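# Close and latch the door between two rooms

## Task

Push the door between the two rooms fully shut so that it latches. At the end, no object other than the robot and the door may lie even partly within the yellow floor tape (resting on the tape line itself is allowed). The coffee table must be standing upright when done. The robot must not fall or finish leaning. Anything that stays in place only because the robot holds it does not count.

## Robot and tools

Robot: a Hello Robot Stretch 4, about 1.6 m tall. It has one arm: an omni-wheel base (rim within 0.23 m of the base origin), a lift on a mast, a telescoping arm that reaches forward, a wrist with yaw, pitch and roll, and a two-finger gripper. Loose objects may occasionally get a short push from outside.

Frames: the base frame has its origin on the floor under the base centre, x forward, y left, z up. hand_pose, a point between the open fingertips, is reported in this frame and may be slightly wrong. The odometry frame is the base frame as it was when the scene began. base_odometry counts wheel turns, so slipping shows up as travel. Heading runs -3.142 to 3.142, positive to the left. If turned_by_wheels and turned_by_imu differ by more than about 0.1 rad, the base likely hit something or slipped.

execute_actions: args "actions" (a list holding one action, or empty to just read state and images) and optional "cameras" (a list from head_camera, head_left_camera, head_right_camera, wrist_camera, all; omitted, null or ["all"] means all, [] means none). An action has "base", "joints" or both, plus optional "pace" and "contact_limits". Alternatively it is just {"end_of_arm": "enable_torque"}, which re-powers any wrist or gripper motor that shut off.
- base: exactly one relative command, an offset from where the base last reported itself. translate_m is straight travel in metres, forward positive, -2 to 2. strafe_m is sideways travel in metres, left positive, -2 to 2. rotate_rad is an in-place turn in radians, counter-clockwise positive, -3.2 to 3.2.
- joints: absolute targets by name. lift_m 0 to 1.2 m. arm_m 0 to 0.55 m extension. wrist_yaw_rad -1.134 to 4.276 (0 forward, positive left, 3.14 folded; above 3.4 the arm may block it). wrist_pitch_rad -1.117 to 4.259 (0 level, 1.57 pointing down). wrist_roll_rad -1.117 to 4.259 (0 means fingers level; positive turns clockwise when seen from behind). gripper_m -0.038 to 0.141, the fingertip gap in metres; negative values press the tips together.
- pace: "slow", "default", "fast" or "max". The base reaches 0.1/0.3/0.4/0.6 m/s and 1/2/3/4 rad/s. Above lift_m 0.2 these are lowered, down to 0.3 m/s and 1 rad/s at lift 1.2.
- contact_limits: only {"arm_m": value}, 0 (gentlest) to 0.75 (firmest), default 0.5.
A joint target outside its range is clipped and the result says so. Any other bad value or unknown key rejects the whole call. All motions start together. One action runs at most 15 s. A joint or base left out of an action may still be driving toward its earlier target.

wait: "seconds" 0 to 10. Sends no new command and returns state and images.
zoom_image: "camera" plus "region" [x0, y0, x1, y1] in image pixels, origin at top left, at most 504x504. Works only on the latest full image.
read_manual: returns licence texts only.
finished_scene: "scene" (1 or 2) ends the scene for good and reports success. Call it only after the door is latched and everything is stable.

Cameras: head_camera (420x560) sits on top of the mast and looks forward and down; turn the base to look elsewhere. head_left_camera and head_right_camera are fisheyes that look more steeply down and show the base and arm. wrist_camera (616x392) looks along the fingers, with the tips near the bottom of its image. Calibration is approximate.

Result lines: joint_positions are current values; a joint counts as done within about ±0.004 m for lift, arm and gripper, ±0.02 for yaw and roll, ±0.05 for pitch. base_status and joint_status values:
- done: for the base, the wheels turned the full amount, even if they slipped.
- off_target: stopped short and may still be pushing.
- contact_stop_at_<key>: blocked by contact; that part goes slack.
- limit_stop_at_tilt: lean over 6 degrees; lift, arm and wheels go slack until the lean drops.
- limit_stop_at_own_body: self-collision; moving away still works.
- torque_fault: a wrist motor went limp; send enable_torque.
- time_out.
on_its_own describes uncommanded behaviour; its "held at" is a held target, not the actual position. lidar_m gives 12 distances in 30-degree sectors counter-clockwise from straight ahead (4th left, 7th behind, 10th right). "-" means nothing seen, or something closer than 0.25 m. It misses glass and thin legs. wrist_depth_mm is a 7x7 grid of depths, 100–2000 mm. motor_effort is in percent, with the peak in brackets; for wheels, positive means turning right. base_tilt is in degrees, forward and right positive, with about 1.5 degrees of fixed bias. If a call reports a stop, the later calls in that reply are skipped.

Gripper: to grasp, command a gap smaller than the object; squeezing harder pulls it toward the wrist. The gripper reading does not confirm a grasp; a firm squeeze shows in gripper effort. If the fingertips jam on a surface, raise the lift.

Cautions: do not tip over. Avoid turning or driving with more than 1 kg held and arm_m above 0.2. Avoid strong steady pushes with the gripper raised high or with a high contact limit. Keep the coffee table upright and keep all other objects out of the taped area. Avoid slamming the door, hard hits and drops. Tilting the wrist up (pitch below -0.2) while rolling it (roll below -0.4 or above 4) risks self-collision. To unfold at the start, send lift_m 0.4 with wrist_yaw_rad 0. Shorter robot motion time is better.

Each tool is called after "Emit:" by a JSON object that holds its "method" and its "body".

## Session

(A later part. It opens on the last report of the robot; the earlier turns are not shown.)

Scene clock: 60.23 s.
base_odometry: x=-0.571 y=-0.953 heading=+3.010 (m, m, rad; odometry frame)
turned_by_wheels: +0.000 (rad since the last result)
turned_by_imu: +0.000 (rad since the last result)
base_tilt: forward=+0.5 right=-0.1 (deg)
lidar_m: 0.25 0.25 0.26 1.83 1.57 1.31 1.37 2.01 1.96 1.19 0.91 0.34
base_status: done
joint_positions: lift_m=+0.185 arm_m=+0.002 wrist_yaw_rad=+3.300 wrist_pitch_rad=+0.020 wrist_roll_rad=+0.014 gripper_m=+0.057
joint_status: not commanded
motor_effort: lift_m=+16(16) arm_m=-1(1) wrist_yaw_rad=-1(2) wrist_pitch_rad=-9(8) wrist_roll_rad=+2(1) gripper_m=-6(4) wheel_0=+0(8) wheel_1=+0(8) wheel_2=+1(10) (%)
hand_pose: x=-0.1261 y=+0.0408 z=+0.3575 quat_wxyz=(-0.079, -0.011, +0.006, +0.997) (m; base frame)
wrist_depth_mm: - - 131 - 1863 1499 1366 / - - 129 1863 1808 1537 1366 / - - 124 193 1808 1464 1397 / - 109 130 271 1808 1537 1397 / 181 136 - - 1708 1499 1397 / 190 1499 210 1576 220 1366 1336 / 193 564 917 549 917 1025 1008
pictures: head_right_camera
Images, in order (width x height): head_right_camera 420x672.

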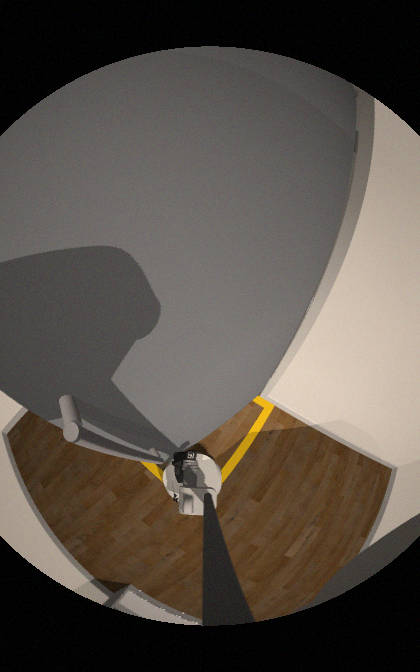

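Emit:
{"method": "execute_actions", "body": {"actions": [{"base": {"translate_m": 0.55}, "pace": "default"}], "cameras": ["head_camera", "head_right_camera"]}}

Scene clock: 63.80 s.
base_odometry: x=-1.117 y=-0.881 heading=+3.010 (m, m, rad; odometry frame)
turned_by_wheels: +0.000 (rad since the last result)
turned_by_imu: +0.002 (rad since the last result)
base_tilt: forward=+0.6 right=-0.1 (deg)
lidar_m: 0.34 0.42 1.09 1.50 2.03 1.83 1.85 2.34 1.39 0.62 0.38 0.31
base_status: done
joint_positions: lift_m=+0.185 arm_m=+0.002 wrist_yaw_rad=+3.300 wrist_pitch_rad=+0.020 wrist_roll_rad=+0.014 gripper_m=+0.057
joint_status: not commanded
motor_effort: lift_m=+16(17) arm_m=-1(1) wrist_yaw_rad=-2(10) wrist_pitch_rad=-12(8) wrist_roll_rad=+1(1) gripper_m=+0(2) wheel_0=+1(8) wheel_1=+2(8) wheel_2=+2(10) (%)
hand_pose: x=-0.1261 y=+0.0408 z=+0.3575 quat_wxyz=(-0.079, -0.011, +0.006, +0.997) (m; base frame)
wrist_depth_mm: - - 131 - - - 1808 / - - 129 - - 1983 1808 / - - 124 192 - 1921 1808 / - 109 129 271 - 1983 1756 / 181 136 - - - 1921 1808 / 191 1499 211 1576 221 1537 1537 / 193 559 917 554 891 1042 1025
pictures: head_camera, head_right_camera
Images, in order (width x height): head_camera 420x560, head_right_camera 420x672.

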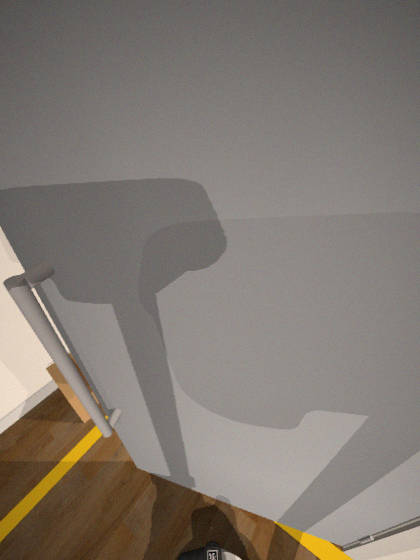

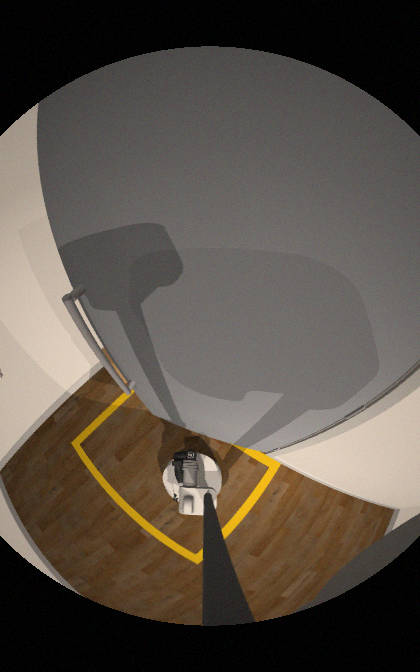

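Emit:
{"method": "execute_actions", "body": {"actions": []}}

Scene clock: 65.37 s.
base_odometry: x=-1.117 y=-0.881 heading=+3.010 (m, m, rad; odometry frame)
turned_by_wheels: +0.000 (rad since the last result)
turned_by_imu: +0.000 (rad since the last result)
base_tilt: forward=+0.4 right=+0.0 (deg)
lidar_m: 0.50 0.69 1.05 1.50 2.04 1.84 1.80 2.34 1.40 0.59 0.47 0.45
base_status: done
joint_positions: lift_m=+0.185 arm_m=+0.002 wrist_yaw_rad=+3.300 wrist_pitch_rad=+0.020 wrist_roll_rad=+0.014 gripper_m=+0.057
joint_status: not commanded
motor_effort: lift_m=+16(17) arm_m=-1(1) wrist_yaw_rad=-3(10) wrist_pitch_rad=-8(8) wrist_roll_rad=+2(1) gripper_m=-5(2) wheel_0=+1(8) wheel_1=+1(8) wheel_2=+2(10) (%)
hand_pose: x=-0.1261 y=+0.0408 z=+0.3575 quat_wxyz=(-0.079, -0.011, +0.006, +0.997) (m; base frame)
wrist_depth_mm: - - 131 - - - 1863 / - - 129 - - - 1808 / - - 124 193 - 1983 1808 / - 109 129 270 - 1921 1708 / 181 136 - - - 1921 1808 / 191 1499 211 1618 221 1576 1537 / 193 564 931 549 891 1025 1025
pictures: head_camera, head_left_camera, head_right_camera, wrist_camera
camera_calibration (this result's frames):
wrist_camera: T_world_to_cam=[[-0.11073, 0.993785, 0.0114214, -0.072472], [-0.00203594, 0.0112653, -0.999934, 0.417303], [-0.993848, -0.110746, 0.000775881, 0.104091], [0, 0, 0, 1]] pos_world=[0.0962759, 0.0788483, 0.418023]
Images, in order (width x height): head_camera 420x560, head_left_camera 420x672, head_right_camera 420x672, wrist_camera 616x392.

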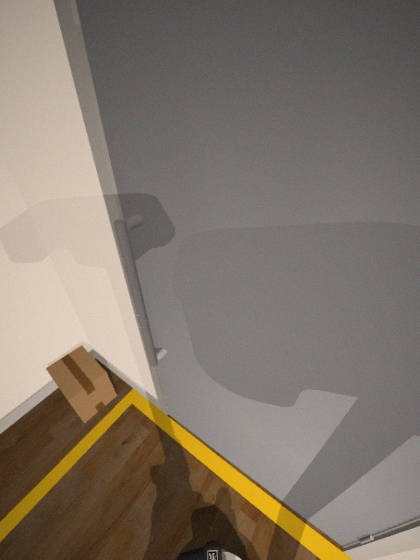

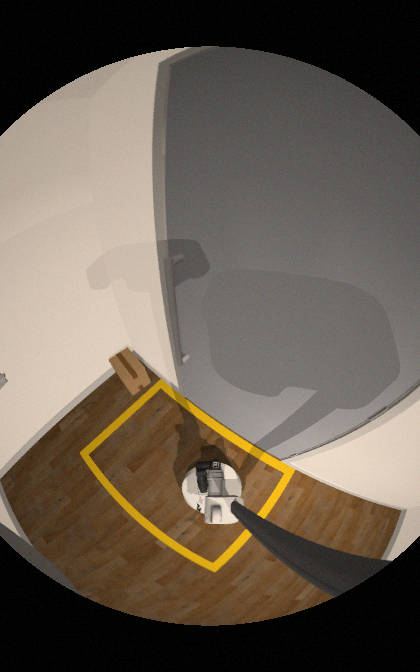

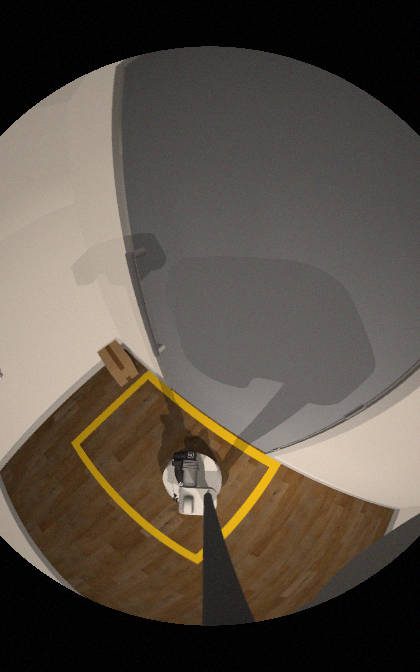

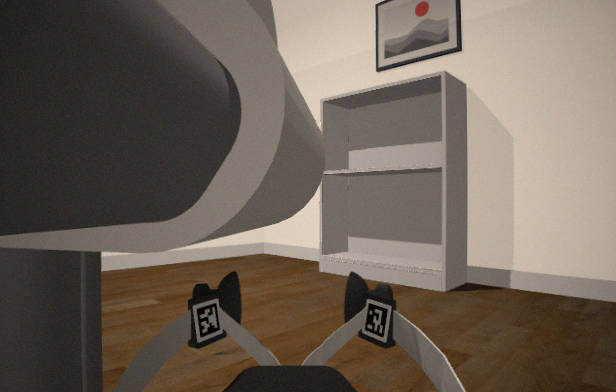

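Emit:
{"method": "execute_actions", "body": {"actions": [], "cameras": ["head_camera", "head_right_camera"]}}

Emit:
{"method": "zoom_image", "body": {"camera": "head_camera", "region": [60, 300, 260, 480]}}

Scene clock: 65.77 s.
base_odometry: x=-1.117 y=-0.881 heading=+3.010 (m, m, rad; odometry frame)
turned_by_wheels: +0.000 (rad since the last result)
turned_by_imu: +0.000 (rad since the last result)
base_tilt: forward=+0.6 right=+0.0 (deg)
lidar_m: 0.49 0.69 1.09 1.55 2.04 1.85 1.83 2.33 1.36 0.62 0.47 0.45
base_status: done
joint_positions: lift_m=+0.185 arm_m=+0.002 wrist_yaw_rad=+3.300 wrist_pitch_rad=+0.020 wrist_roll_rad=+0.014 gripper_m=+0.057
joint_status: not commanded
motor_effort: lift_m=+17(17) arm_m=-1(1) wrist_yaw_rad=-2(10) wrist_pitch_rad=-8(8) wrist_roll_rad=+2(1) gripper_m=-3(2) wheel_0=+1(8) wheel_1=+1(8) wheel_2=+2(10) (%)
hand_pose: x=-0.1261 y=+0.0408 z=+0.3575 quat_wxyz=(-0.079, -0.011, +0.006, +0.997) (m; base frame)
wrist_depth_mm: - - 131 - - - 1756 / - - 129 - - - 1708 / - - 124 193 - 1983 1808 / - 109 130 271 - 1983 1756 / 181 136 - - - 1983 1808 / 190 1537 211 1576 221 1537 1537 / 193 564 931 554 904 1042 1008
pictures: head_camera, head_right_camera
Images, in order (width x height): head_camera 420x560, head_right_camera 420x672.

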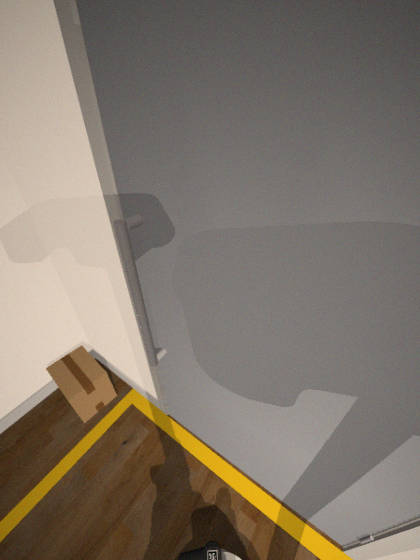

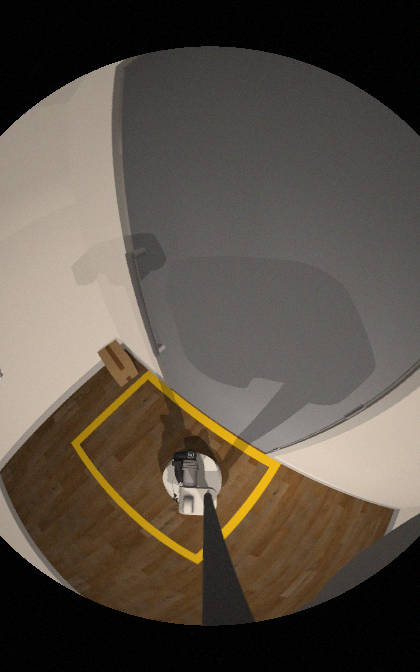

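Region (60, 300, 260, 480) of head_camera's 420x560 image, scaled by 2.520, with more detail than that image has; it fills the top 454 rows of this view, and the rest is white.

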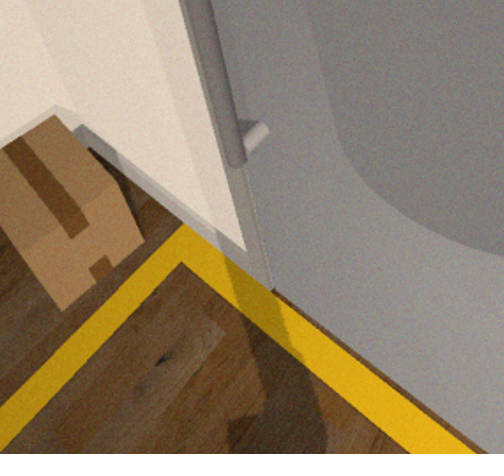

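Emit:
{"method": "zoom_image", "body": {"camera": "head_camera", "region": [140, 380, 220, 460]}}

Emit:
{"method": "zoom_image", "body": {"camera": "head_camera", "region": [290, 480, 370, 560]}}

Emit:
{"method": "zoom_image", "body": {"camera": "head_camera", "region": [30, 0, 170, 240]}}

Region (140, 380, 220, 460) of head_camera's 420x560 image, scaled by 6.300, with more detail than that image has.

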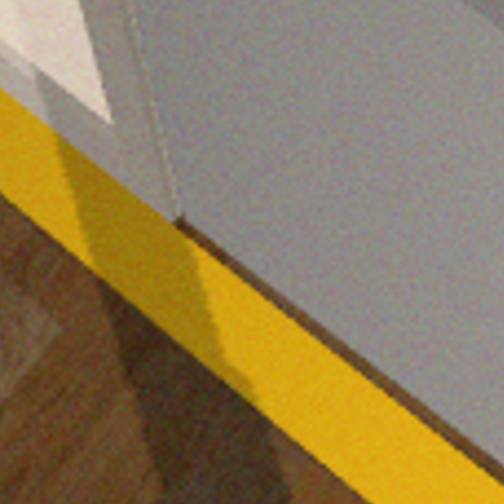

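Region (290, 480, 370, 560) of head_camera's 420x560 image, scaled by 6.300, with more detail than that image has.

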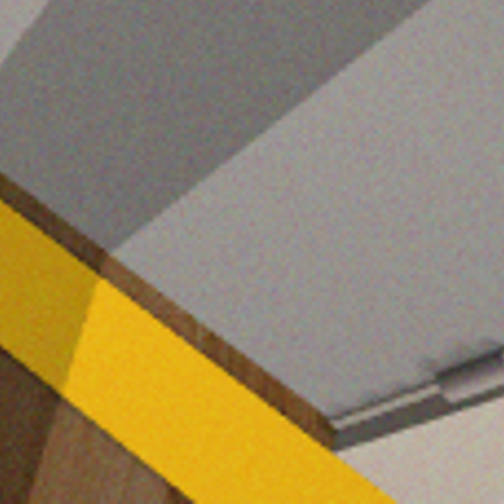

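Region (30, 0, 170, 240) of head_camera's 420x560 image, scaled by 2.100, with more detail than that image has; it fills the left 294 columns of this view, and the rest is white.

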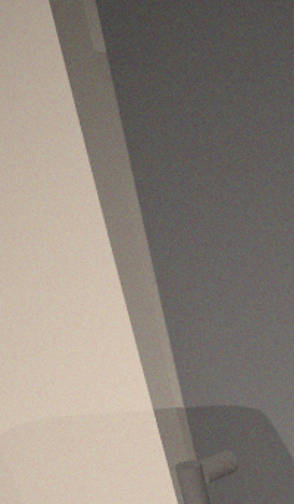

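Emit:
{"method": "execute_actions", "body": {"actions": [{"base": {"translate_m": 0.315}, "pace": "fast"}], "cameras": ["head_camera", "head_right_camera", "head_left_camera"]}}

Scene clock: 74.17 s.
base_odometry: x=-1.429 y=-0.839 heading=+3.010 (m, m, rad; odometry frame)
turned_by_wheels: +0.000 (rad since the last result)
turned_by_imu: +0.001 (rad since the last result)
base_tilt: forward=+0.5 right=+0.0 (deg)
lidar_m: 0.25 0.36 0.83 1.34 1.94 2.23 2.12 2.53 0.67 0.30 0.25 0.25
base_status: done
joint_positions: lift_m=+0.185 arm_m=+0.002 wrist_yaw_rad=+3.300 wrist_pitch_rad=+0.020 wrist_roll_rad=+0.014 gripper_m=+0.057
joint_status: not commanded
motor_effort: lift_m=+16(17) arm_m=-1(1) wrist_yaw_rad=-2(2) wrist_pitch_rad=-6(9) wrist_roll_rad=+1(2) gripper_m=-5(1) wheel_0=+1(7) wheel_1=+1(6) wheel_2=+1(11) (%)
hand_pose: x=-0.1261 y=+0.0408 z=+0.3575 quat_wxyz=(-0.079, -0.011, +0.006, +0.997) (m; base frame)
wrist_depth_mm: - - 131 - - - - / - - 129 - - - - / - - 124 193 - - - / - 109 130 271 - - - / 180 136 - - - - 1983 / 191 1537 211 1576 221 1576 1537 / 193 564 917 549 904 1025 1008
pictures: head_camera, head_left_camera, head_right_camera
Images, in order (width x height): head_camera 420x560, head_left_camera 420x672, head_right_camera 420x672.

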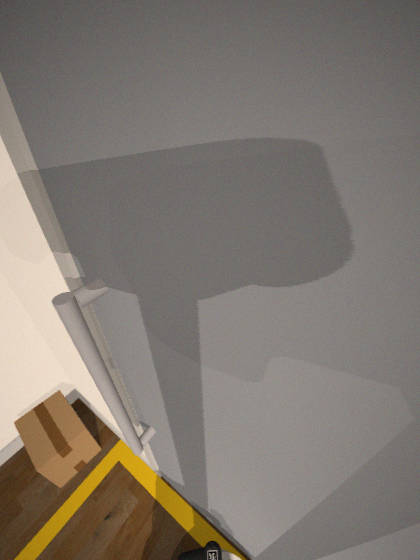

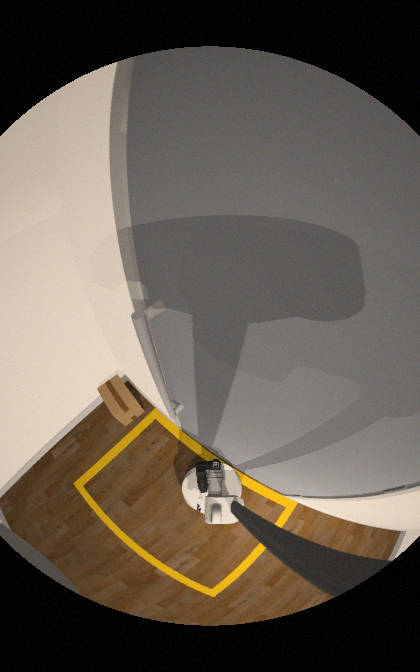

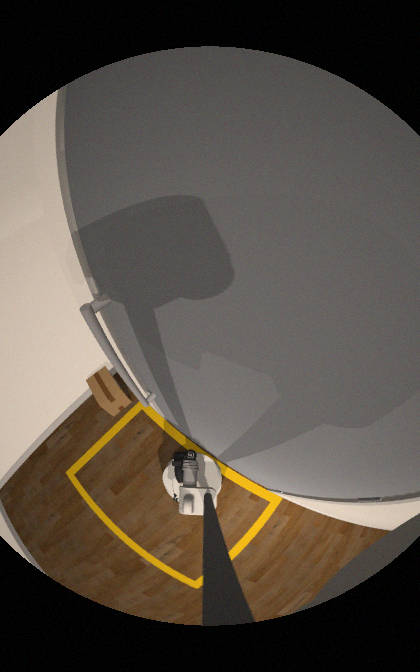

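Emit:
{"method": "zoom_image", "body": {"camera": "head_right_camera", "region": [150, 420, 260, 520]}}

Emit:
{"method": "zoom_image", "body": {"camera": "head_camera", "region": [110, 420, 270, 560]}}

Region (150, 420, 260, 520) of head_right_camera's 420x672 image, scaled by 4.582, with more detail than that image has; it fills the top 458 rows of this view, and the rest is white.

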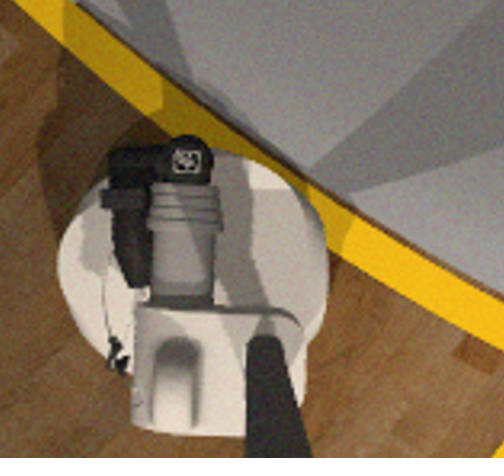

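Region (110, 420, 270, 560) of head_camera's 420x560 image, scaled by 3.150, with more detail than that image has; it fills the top 441 rows of this view, and the rest is white.

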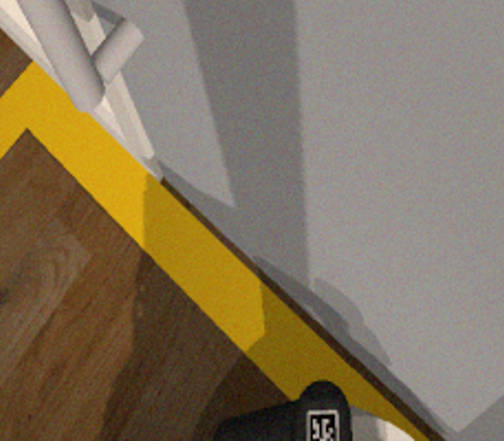

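Emit:
{"method": "execute_actions", "body": {"actions": [{"base": {"translate_m": 0.06}, "pace": "slow"}], "cameras": ["head_camera", "head_right_camera", "head_left_camera"]}}

Scene clock: 77.27 s.
base_odometry: x=-1.488 y=-0.832 heading=+3.010 (m, m, rad; odometry frame)
turned_by_wheels: +0.000 (rad since the last result)
turned_by_imu: -0.012 (rad since the last result)
base_tilt: forward=+0.5 right=-0.1 (deg)
lidar_m: 0.25 0.30 0.81 1.28 1.86 2.27 2.18 2.57 0.57 0.25 0.25 -
base_status: done
joint_positions: lift_m=+0.185 arm_m=+0.002 wrist_yaw_rad=+3.300 wrist_pitch_rad=+0.020 wrist_roll_rad=+0.014 gripper_m=+0.057
joint_status: not commanded
motor_effort: lift_m=+16(16) arm_m=-1(1) wrist_yaw_rad=-2(2) wrist_pitch_rad=-8(9) wrist_roll_rad=+1(2) gripper_m=-2(5) wheel_0=+20(19) wheel_1=+0(5) wheel_2=-22(22) (%)
hand_pose: x=-0.1261 y=+0.0408 z=+0.3575 quat_wxyz=(-0.079, -0.011, +0.006, +0.997) (m; base frame)
wrist_depth_mm: - - 131 - - - 1983 / - - 129 - - - - / - - 124 193 - - - / - 109 130 271 - - - / 181 136 - - - - - / 190 1537 211 1537 221 1537 1499 / 193 564 931 554 904 1025 1025
pictures: head_camera, head_left_camera, head_right_camera
Images, in order (width x height): head_camera 420x560, head_left_camera 420x672, head_right_camera 420x672.

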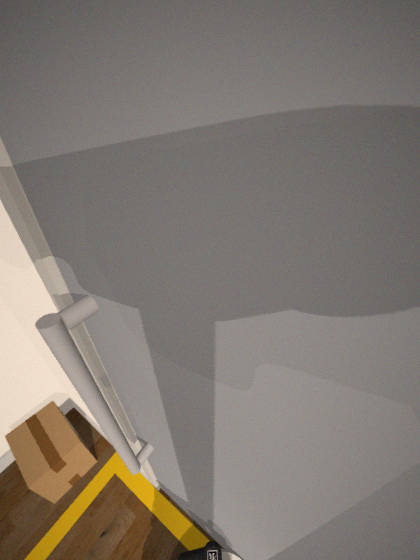

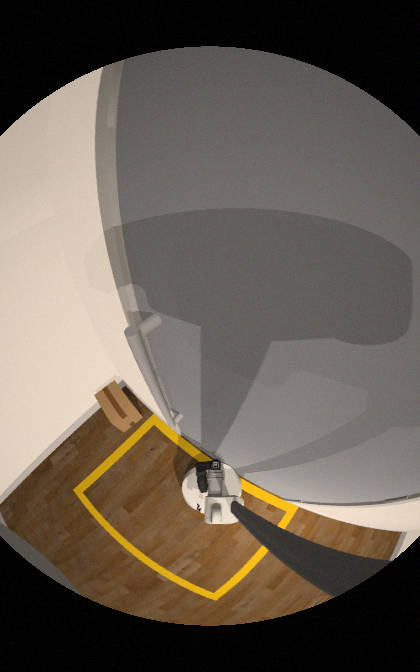

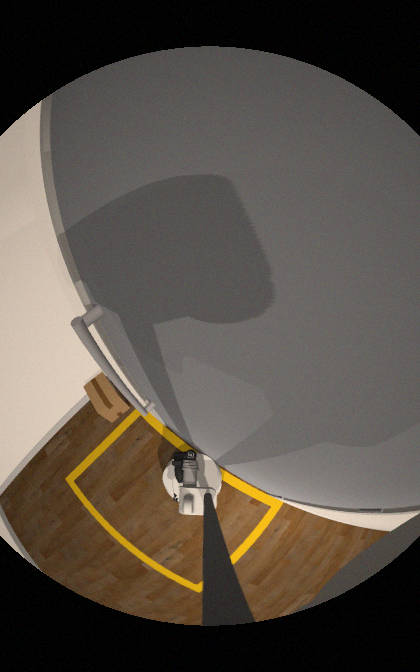

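Emit:
{"method": "zoom_image", "body": {"camera": "head_camera", "region": [120, 440, 220, 560]}}

Emit:
{"method": "zoom_image", "body": {"camera": "head_camera", "region": [0, 120, 140, 400]}}

Emit:
{"method": "zoom_image", "body": {"camera": "head_left_camera", "region": [80, 60, 180, 340]}}

Region (120, 440, 220, 560) of head_camera's 420x560 image, scaled by 4.200, with more detail than that image has.

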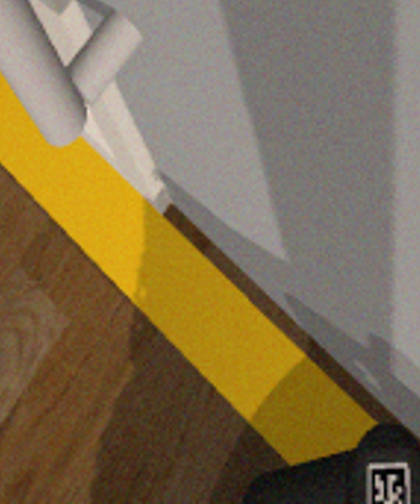

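Region (0, 120, 140, 400) of head_camera's 420x560 image, scaled by 1.800, with more detail than that image has.

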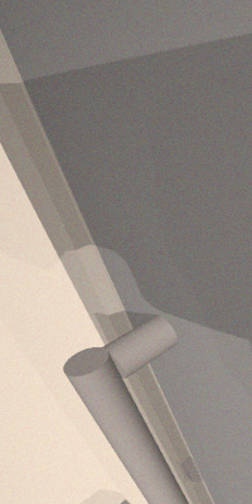

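Region (80, 60, 180, 340) of head_left_camera's 420x672 image, scaled by 1.800, with more detail than that image has; it fills the left 180 columns of this view, and the rest is white.

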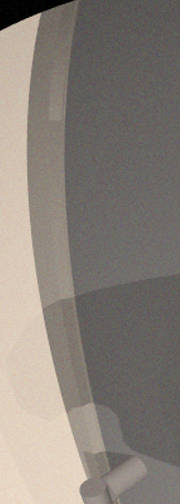

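Emit:
{"method": "zoom_image", "body": {"camera": "head_camera", "region": [80, 350, 140, 410]}}

Emit:
{"method": "zoom_image", "body": {"camera": "head_right_camera", "region": [130, 400, 300, 520]}}

Region (80, 350, 140, 410) of head_camera's 420x560 image, scaled by 8.400, with more detail than that image has.

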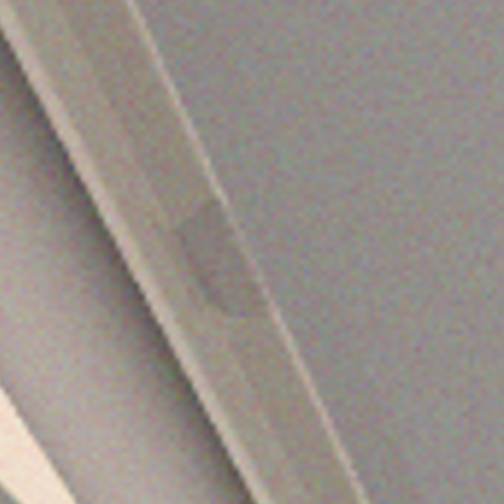

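Region (130, 400, 300, 520) of head_right_camera's 420x672 image, scaled by 2.965, with more detail than that image has; it fills the top 356 rows of this view, and the rest is white.

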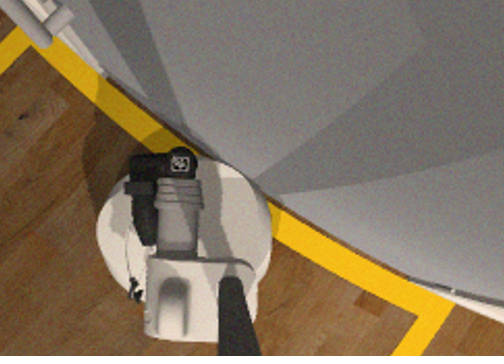

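Emit:
{"method": "zoom_image", "body": {"camera": "head_camera", "region": [140, 470, 200, 530]}}

Emit:
{"method": "zoom_image", "body": {"camera": "head_left_camera", "region": [240, 470, 310, 530]}}

Emit:
{"method": "zoom_image", "body": {"camera": "head_left_camera", "region": [150, 410, 220, 470]}}

Region (140, 470, 200, 530) of head_camera's 420x560 image, scaled by 8.400, with more detail than that image has.

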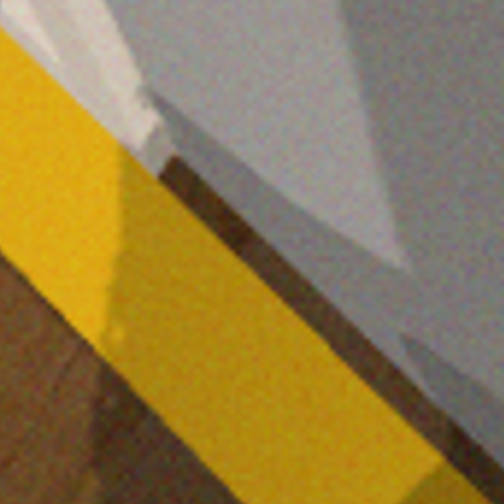

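Region (240, 470, 310, 530) of head_left_camera's 420x672 image, scaled by 7.200, with more detail than that image has; it fills the top 432 rows of this view, and the rest is white.

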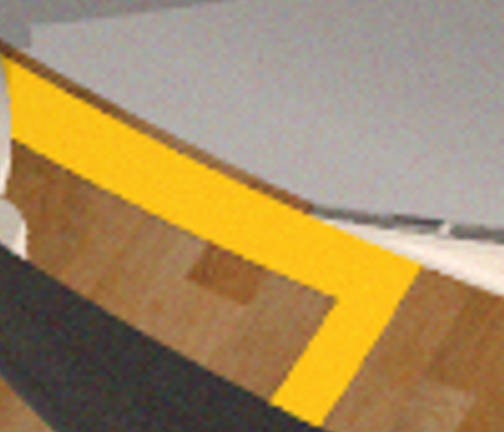

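Region (150, 410, 220, 470) of head_left_camera's 420x672 image, scaled by 7.200, with more detail than that image has; it fills the top 432 rows of this view, and the rest is white.

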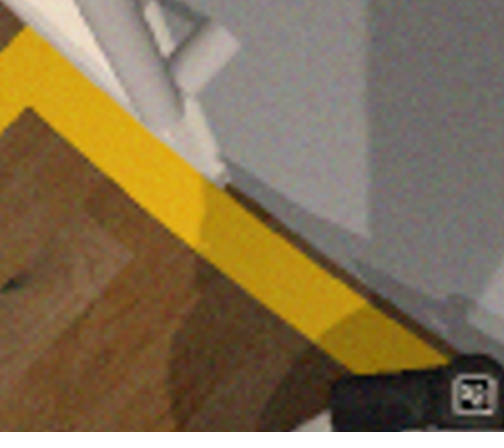

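Emit:
{"method": "execute_actions", "body": {"actions": [{"base": {"translate_m": -0.06}, "pace": "max"}], "cameras": ["head_camera", "head_right_camera", "head_left_camera"]}}

Emit:
{"method": "zoom_image", "body": {"camera": "head_camera", "region": [130, 450, 210, 530]}}

Scene clock: 81.23 s.
base_odometry: x=-1.428 y=-0.840 heading=+3.010 (m, m, rad; odometry frame)
turned_by_wheels: +0.000 (rad since the last result)
turned_by_imu: +0.000 (rad since the last result)
base_tilt: forward=+0.5 right=+0.1 (deg)
lidar_m: 0.25 0.37 0.83 1.31 1.92 2.22 2.11 2.54 0.70 0.32 0.25 0.25
base_status: done
joint_positions: lift_m=+0.185 arm_m=+0.002 wrist_yaw_rad=+3.300 wrist_pitch_rad=+0.020 wrist_roll_rad=+0.014 gripper_m=+0.057
joint_status: not commanded
motor_effort: lift_m=+16(16) arm_m=-1(1) wrist_yaw_rad=-2(2) wrist_pitch_rad=-7(8) wrist_roll_rad=+2(2) gripper_m=-5(6) wheel_0=+1(17) wheel_1=+1(9) wheel_2=+0(18) (%)
hand_pose: x=-0.1261 y=+0.0408 z=+0.3575 quat_wxyz=(-0.079, -0.011, +0.006, +0.997) (m; base frame)
wrist_depth_mm: - - 131 - - - 1983 / - - 129 - - - - / - - 124 193 - - 1983 / - 109 130 271 - - 1983 / 181 136 - - - - 1983 / 191 1537 211 1576 221 1537 1537 / 193 564 931 554 891 1042 1025
pictures: head_camera, head_left_camera, head_right_camera
Images, in order (width x height): head_camera 420x560, head_left_camera 420x672, head_right_camera 420x672.

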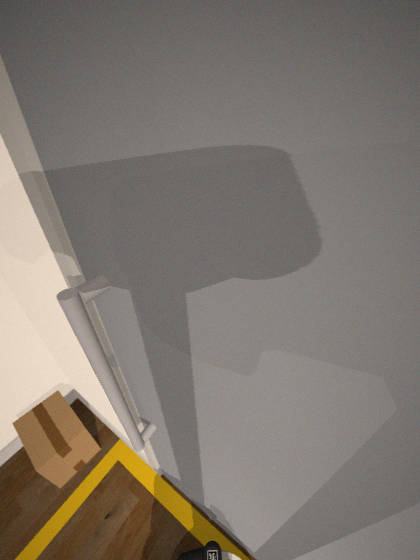

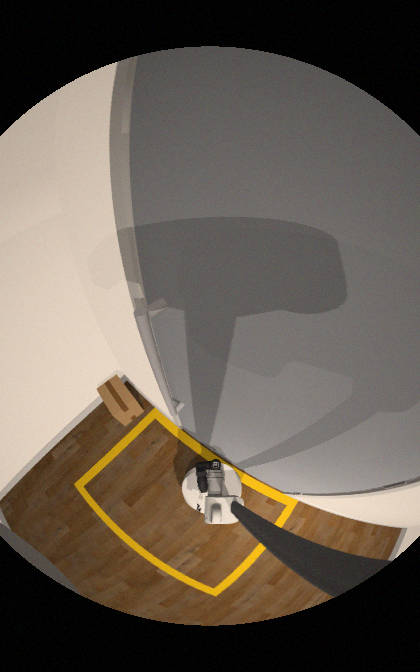

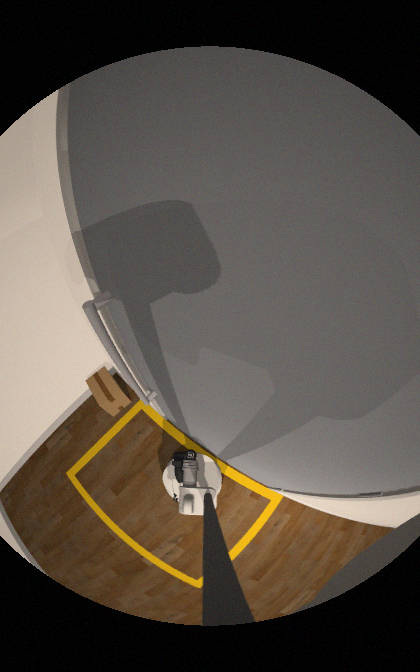

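Region (130, 450, 210, 530) of head_camera's 420x560 image, scaled by 6.300, with more detail than that image has.

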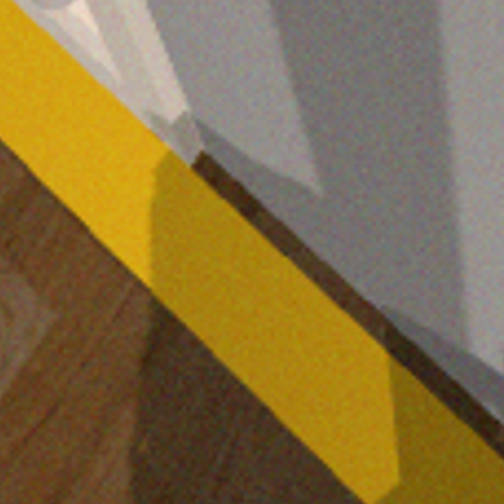

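Emit:
{"method": "execute_actions", "body": {"actions": [], "cameras": ["head_camera", "head_right_camera", "head_left_camera"]}}

Emit:
{"method": "zoom_image", "body": {"camera": "head_camera", "region": [0, 380, 200, 560]}}

Emit:
{"method": "zoom_image", "body": {"camera": "head_left_camera", "region": [60, 360, 320, 610]}}

Emit:
{"method": "zoom_image", "body": {"camera": "head_camera", "region": [80, 320, 150, 390]}}

Scene clock: 81.83 s.
base_odometry: x=-1.428 y=-0.840 heading=+3.010 (m, m, rad; odometry frame)
turned_by_wheels: +0.000 (rad since the last result)
turned_by_imu: +0.000 (rad since the last result)
base_tilt: forward=+0.4 right=+0.0 (deg)
lidar_m: 0.25 0.36 0.85 1.32 1.94 2.22 2.17 2.54 0.74 0.31 0.25 0.25
base_status: done
joint_positions: lift_m=+0.185 arm_m=+0.002 wrist_yaw_rad=+3.300 wrist_pitch_rad=+0.020 wrist_roll_rad=+0.014 gripper_m=+0.057
joint_status: not commanded
motor_effort: lift_m=+16(16) arm_m=-1(1) wrist_yaw_rad=-2(2) wrist_pitch_rad=-8(8) wrist_roll_rad=+1(2) gripper_m=-6(6) wheel_0=+1(17) wheel_1=+1(9) wheel_2=+0(18) (%)
hand_pose: x=-0.1261 y=+0.0408 z=+0.3575 quat_wxyz=(-0.079, -0.011, +0.006, +0.997) (m; base frame)
wrist_depth_mm: - - 131 - - - - / - - 129 - - - 1983 / - - 124 193 - - - / - 109 130 271 - - 1983 / 181 136 - - - - - / 190 1499 211 1576 221 1499 1499 / 193 564 931 554 891 1025 1008
pictures: head_camera, head_left_camera, head_right_camera
Images, in order (width x height): head_camera 420x560, head_left_camera 420x672, head_right_camera 420x672.

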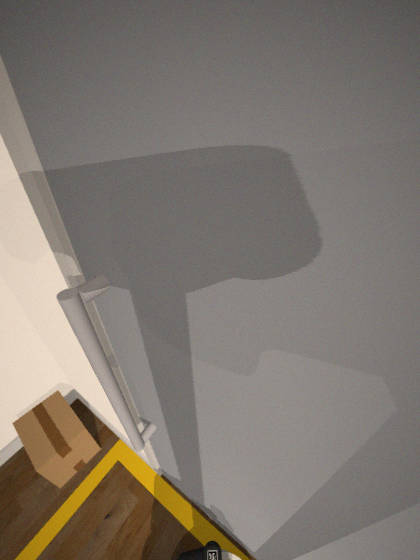

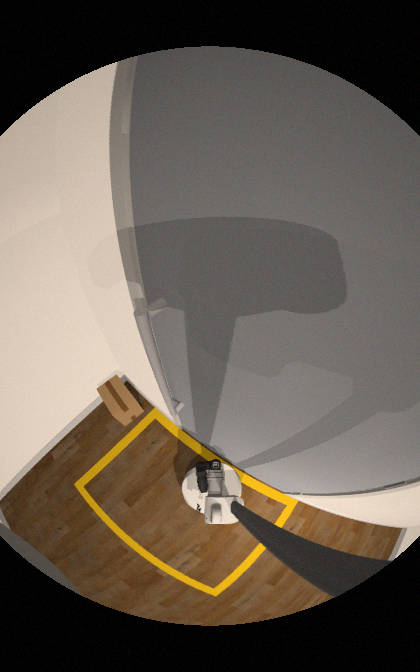

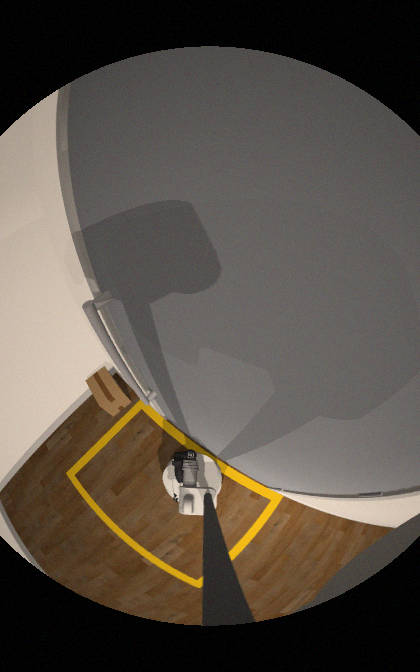

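Region (0, 380, 200, 560) of head_camera's 420x560 image, scaled by 2.520, with more detail than that image has; it fills the top 454 rows of this view, and the rest is white.

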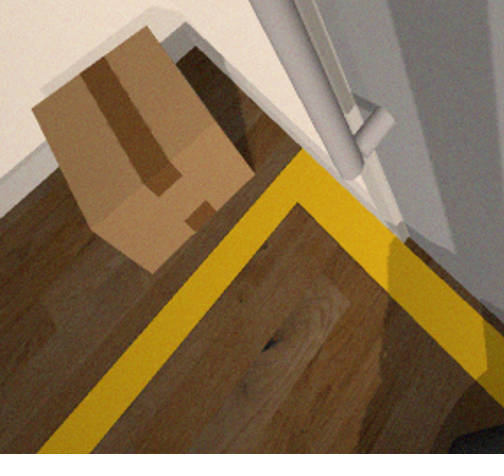

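Region (60, 360, 320, 610) of head_left_camera's 420x672 image, scaled by 1.938, with more detail than that image has; it fills the top 485 rows of this view, and the rest is white.

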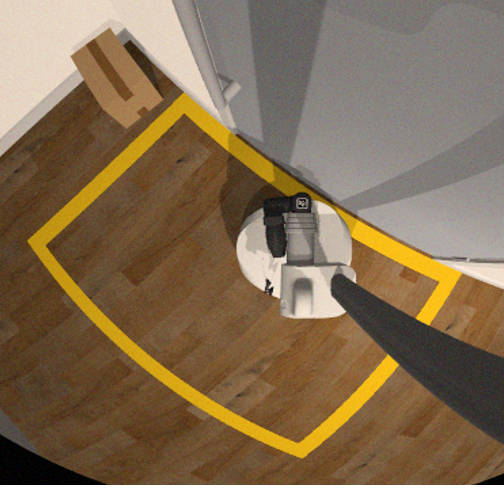

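Region (80, 320, 150, 390) of head_camera's 420x560 image, scaled by 7.200, with more detail than that image has.

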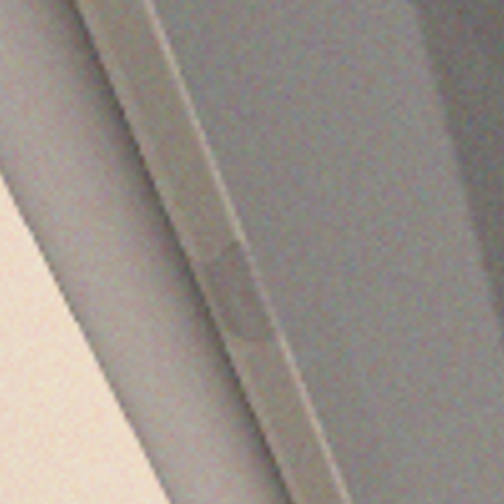

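Emit:
{"method": "finished_scene", "body": {"scene": 2}}

The scene is finished: the task was done.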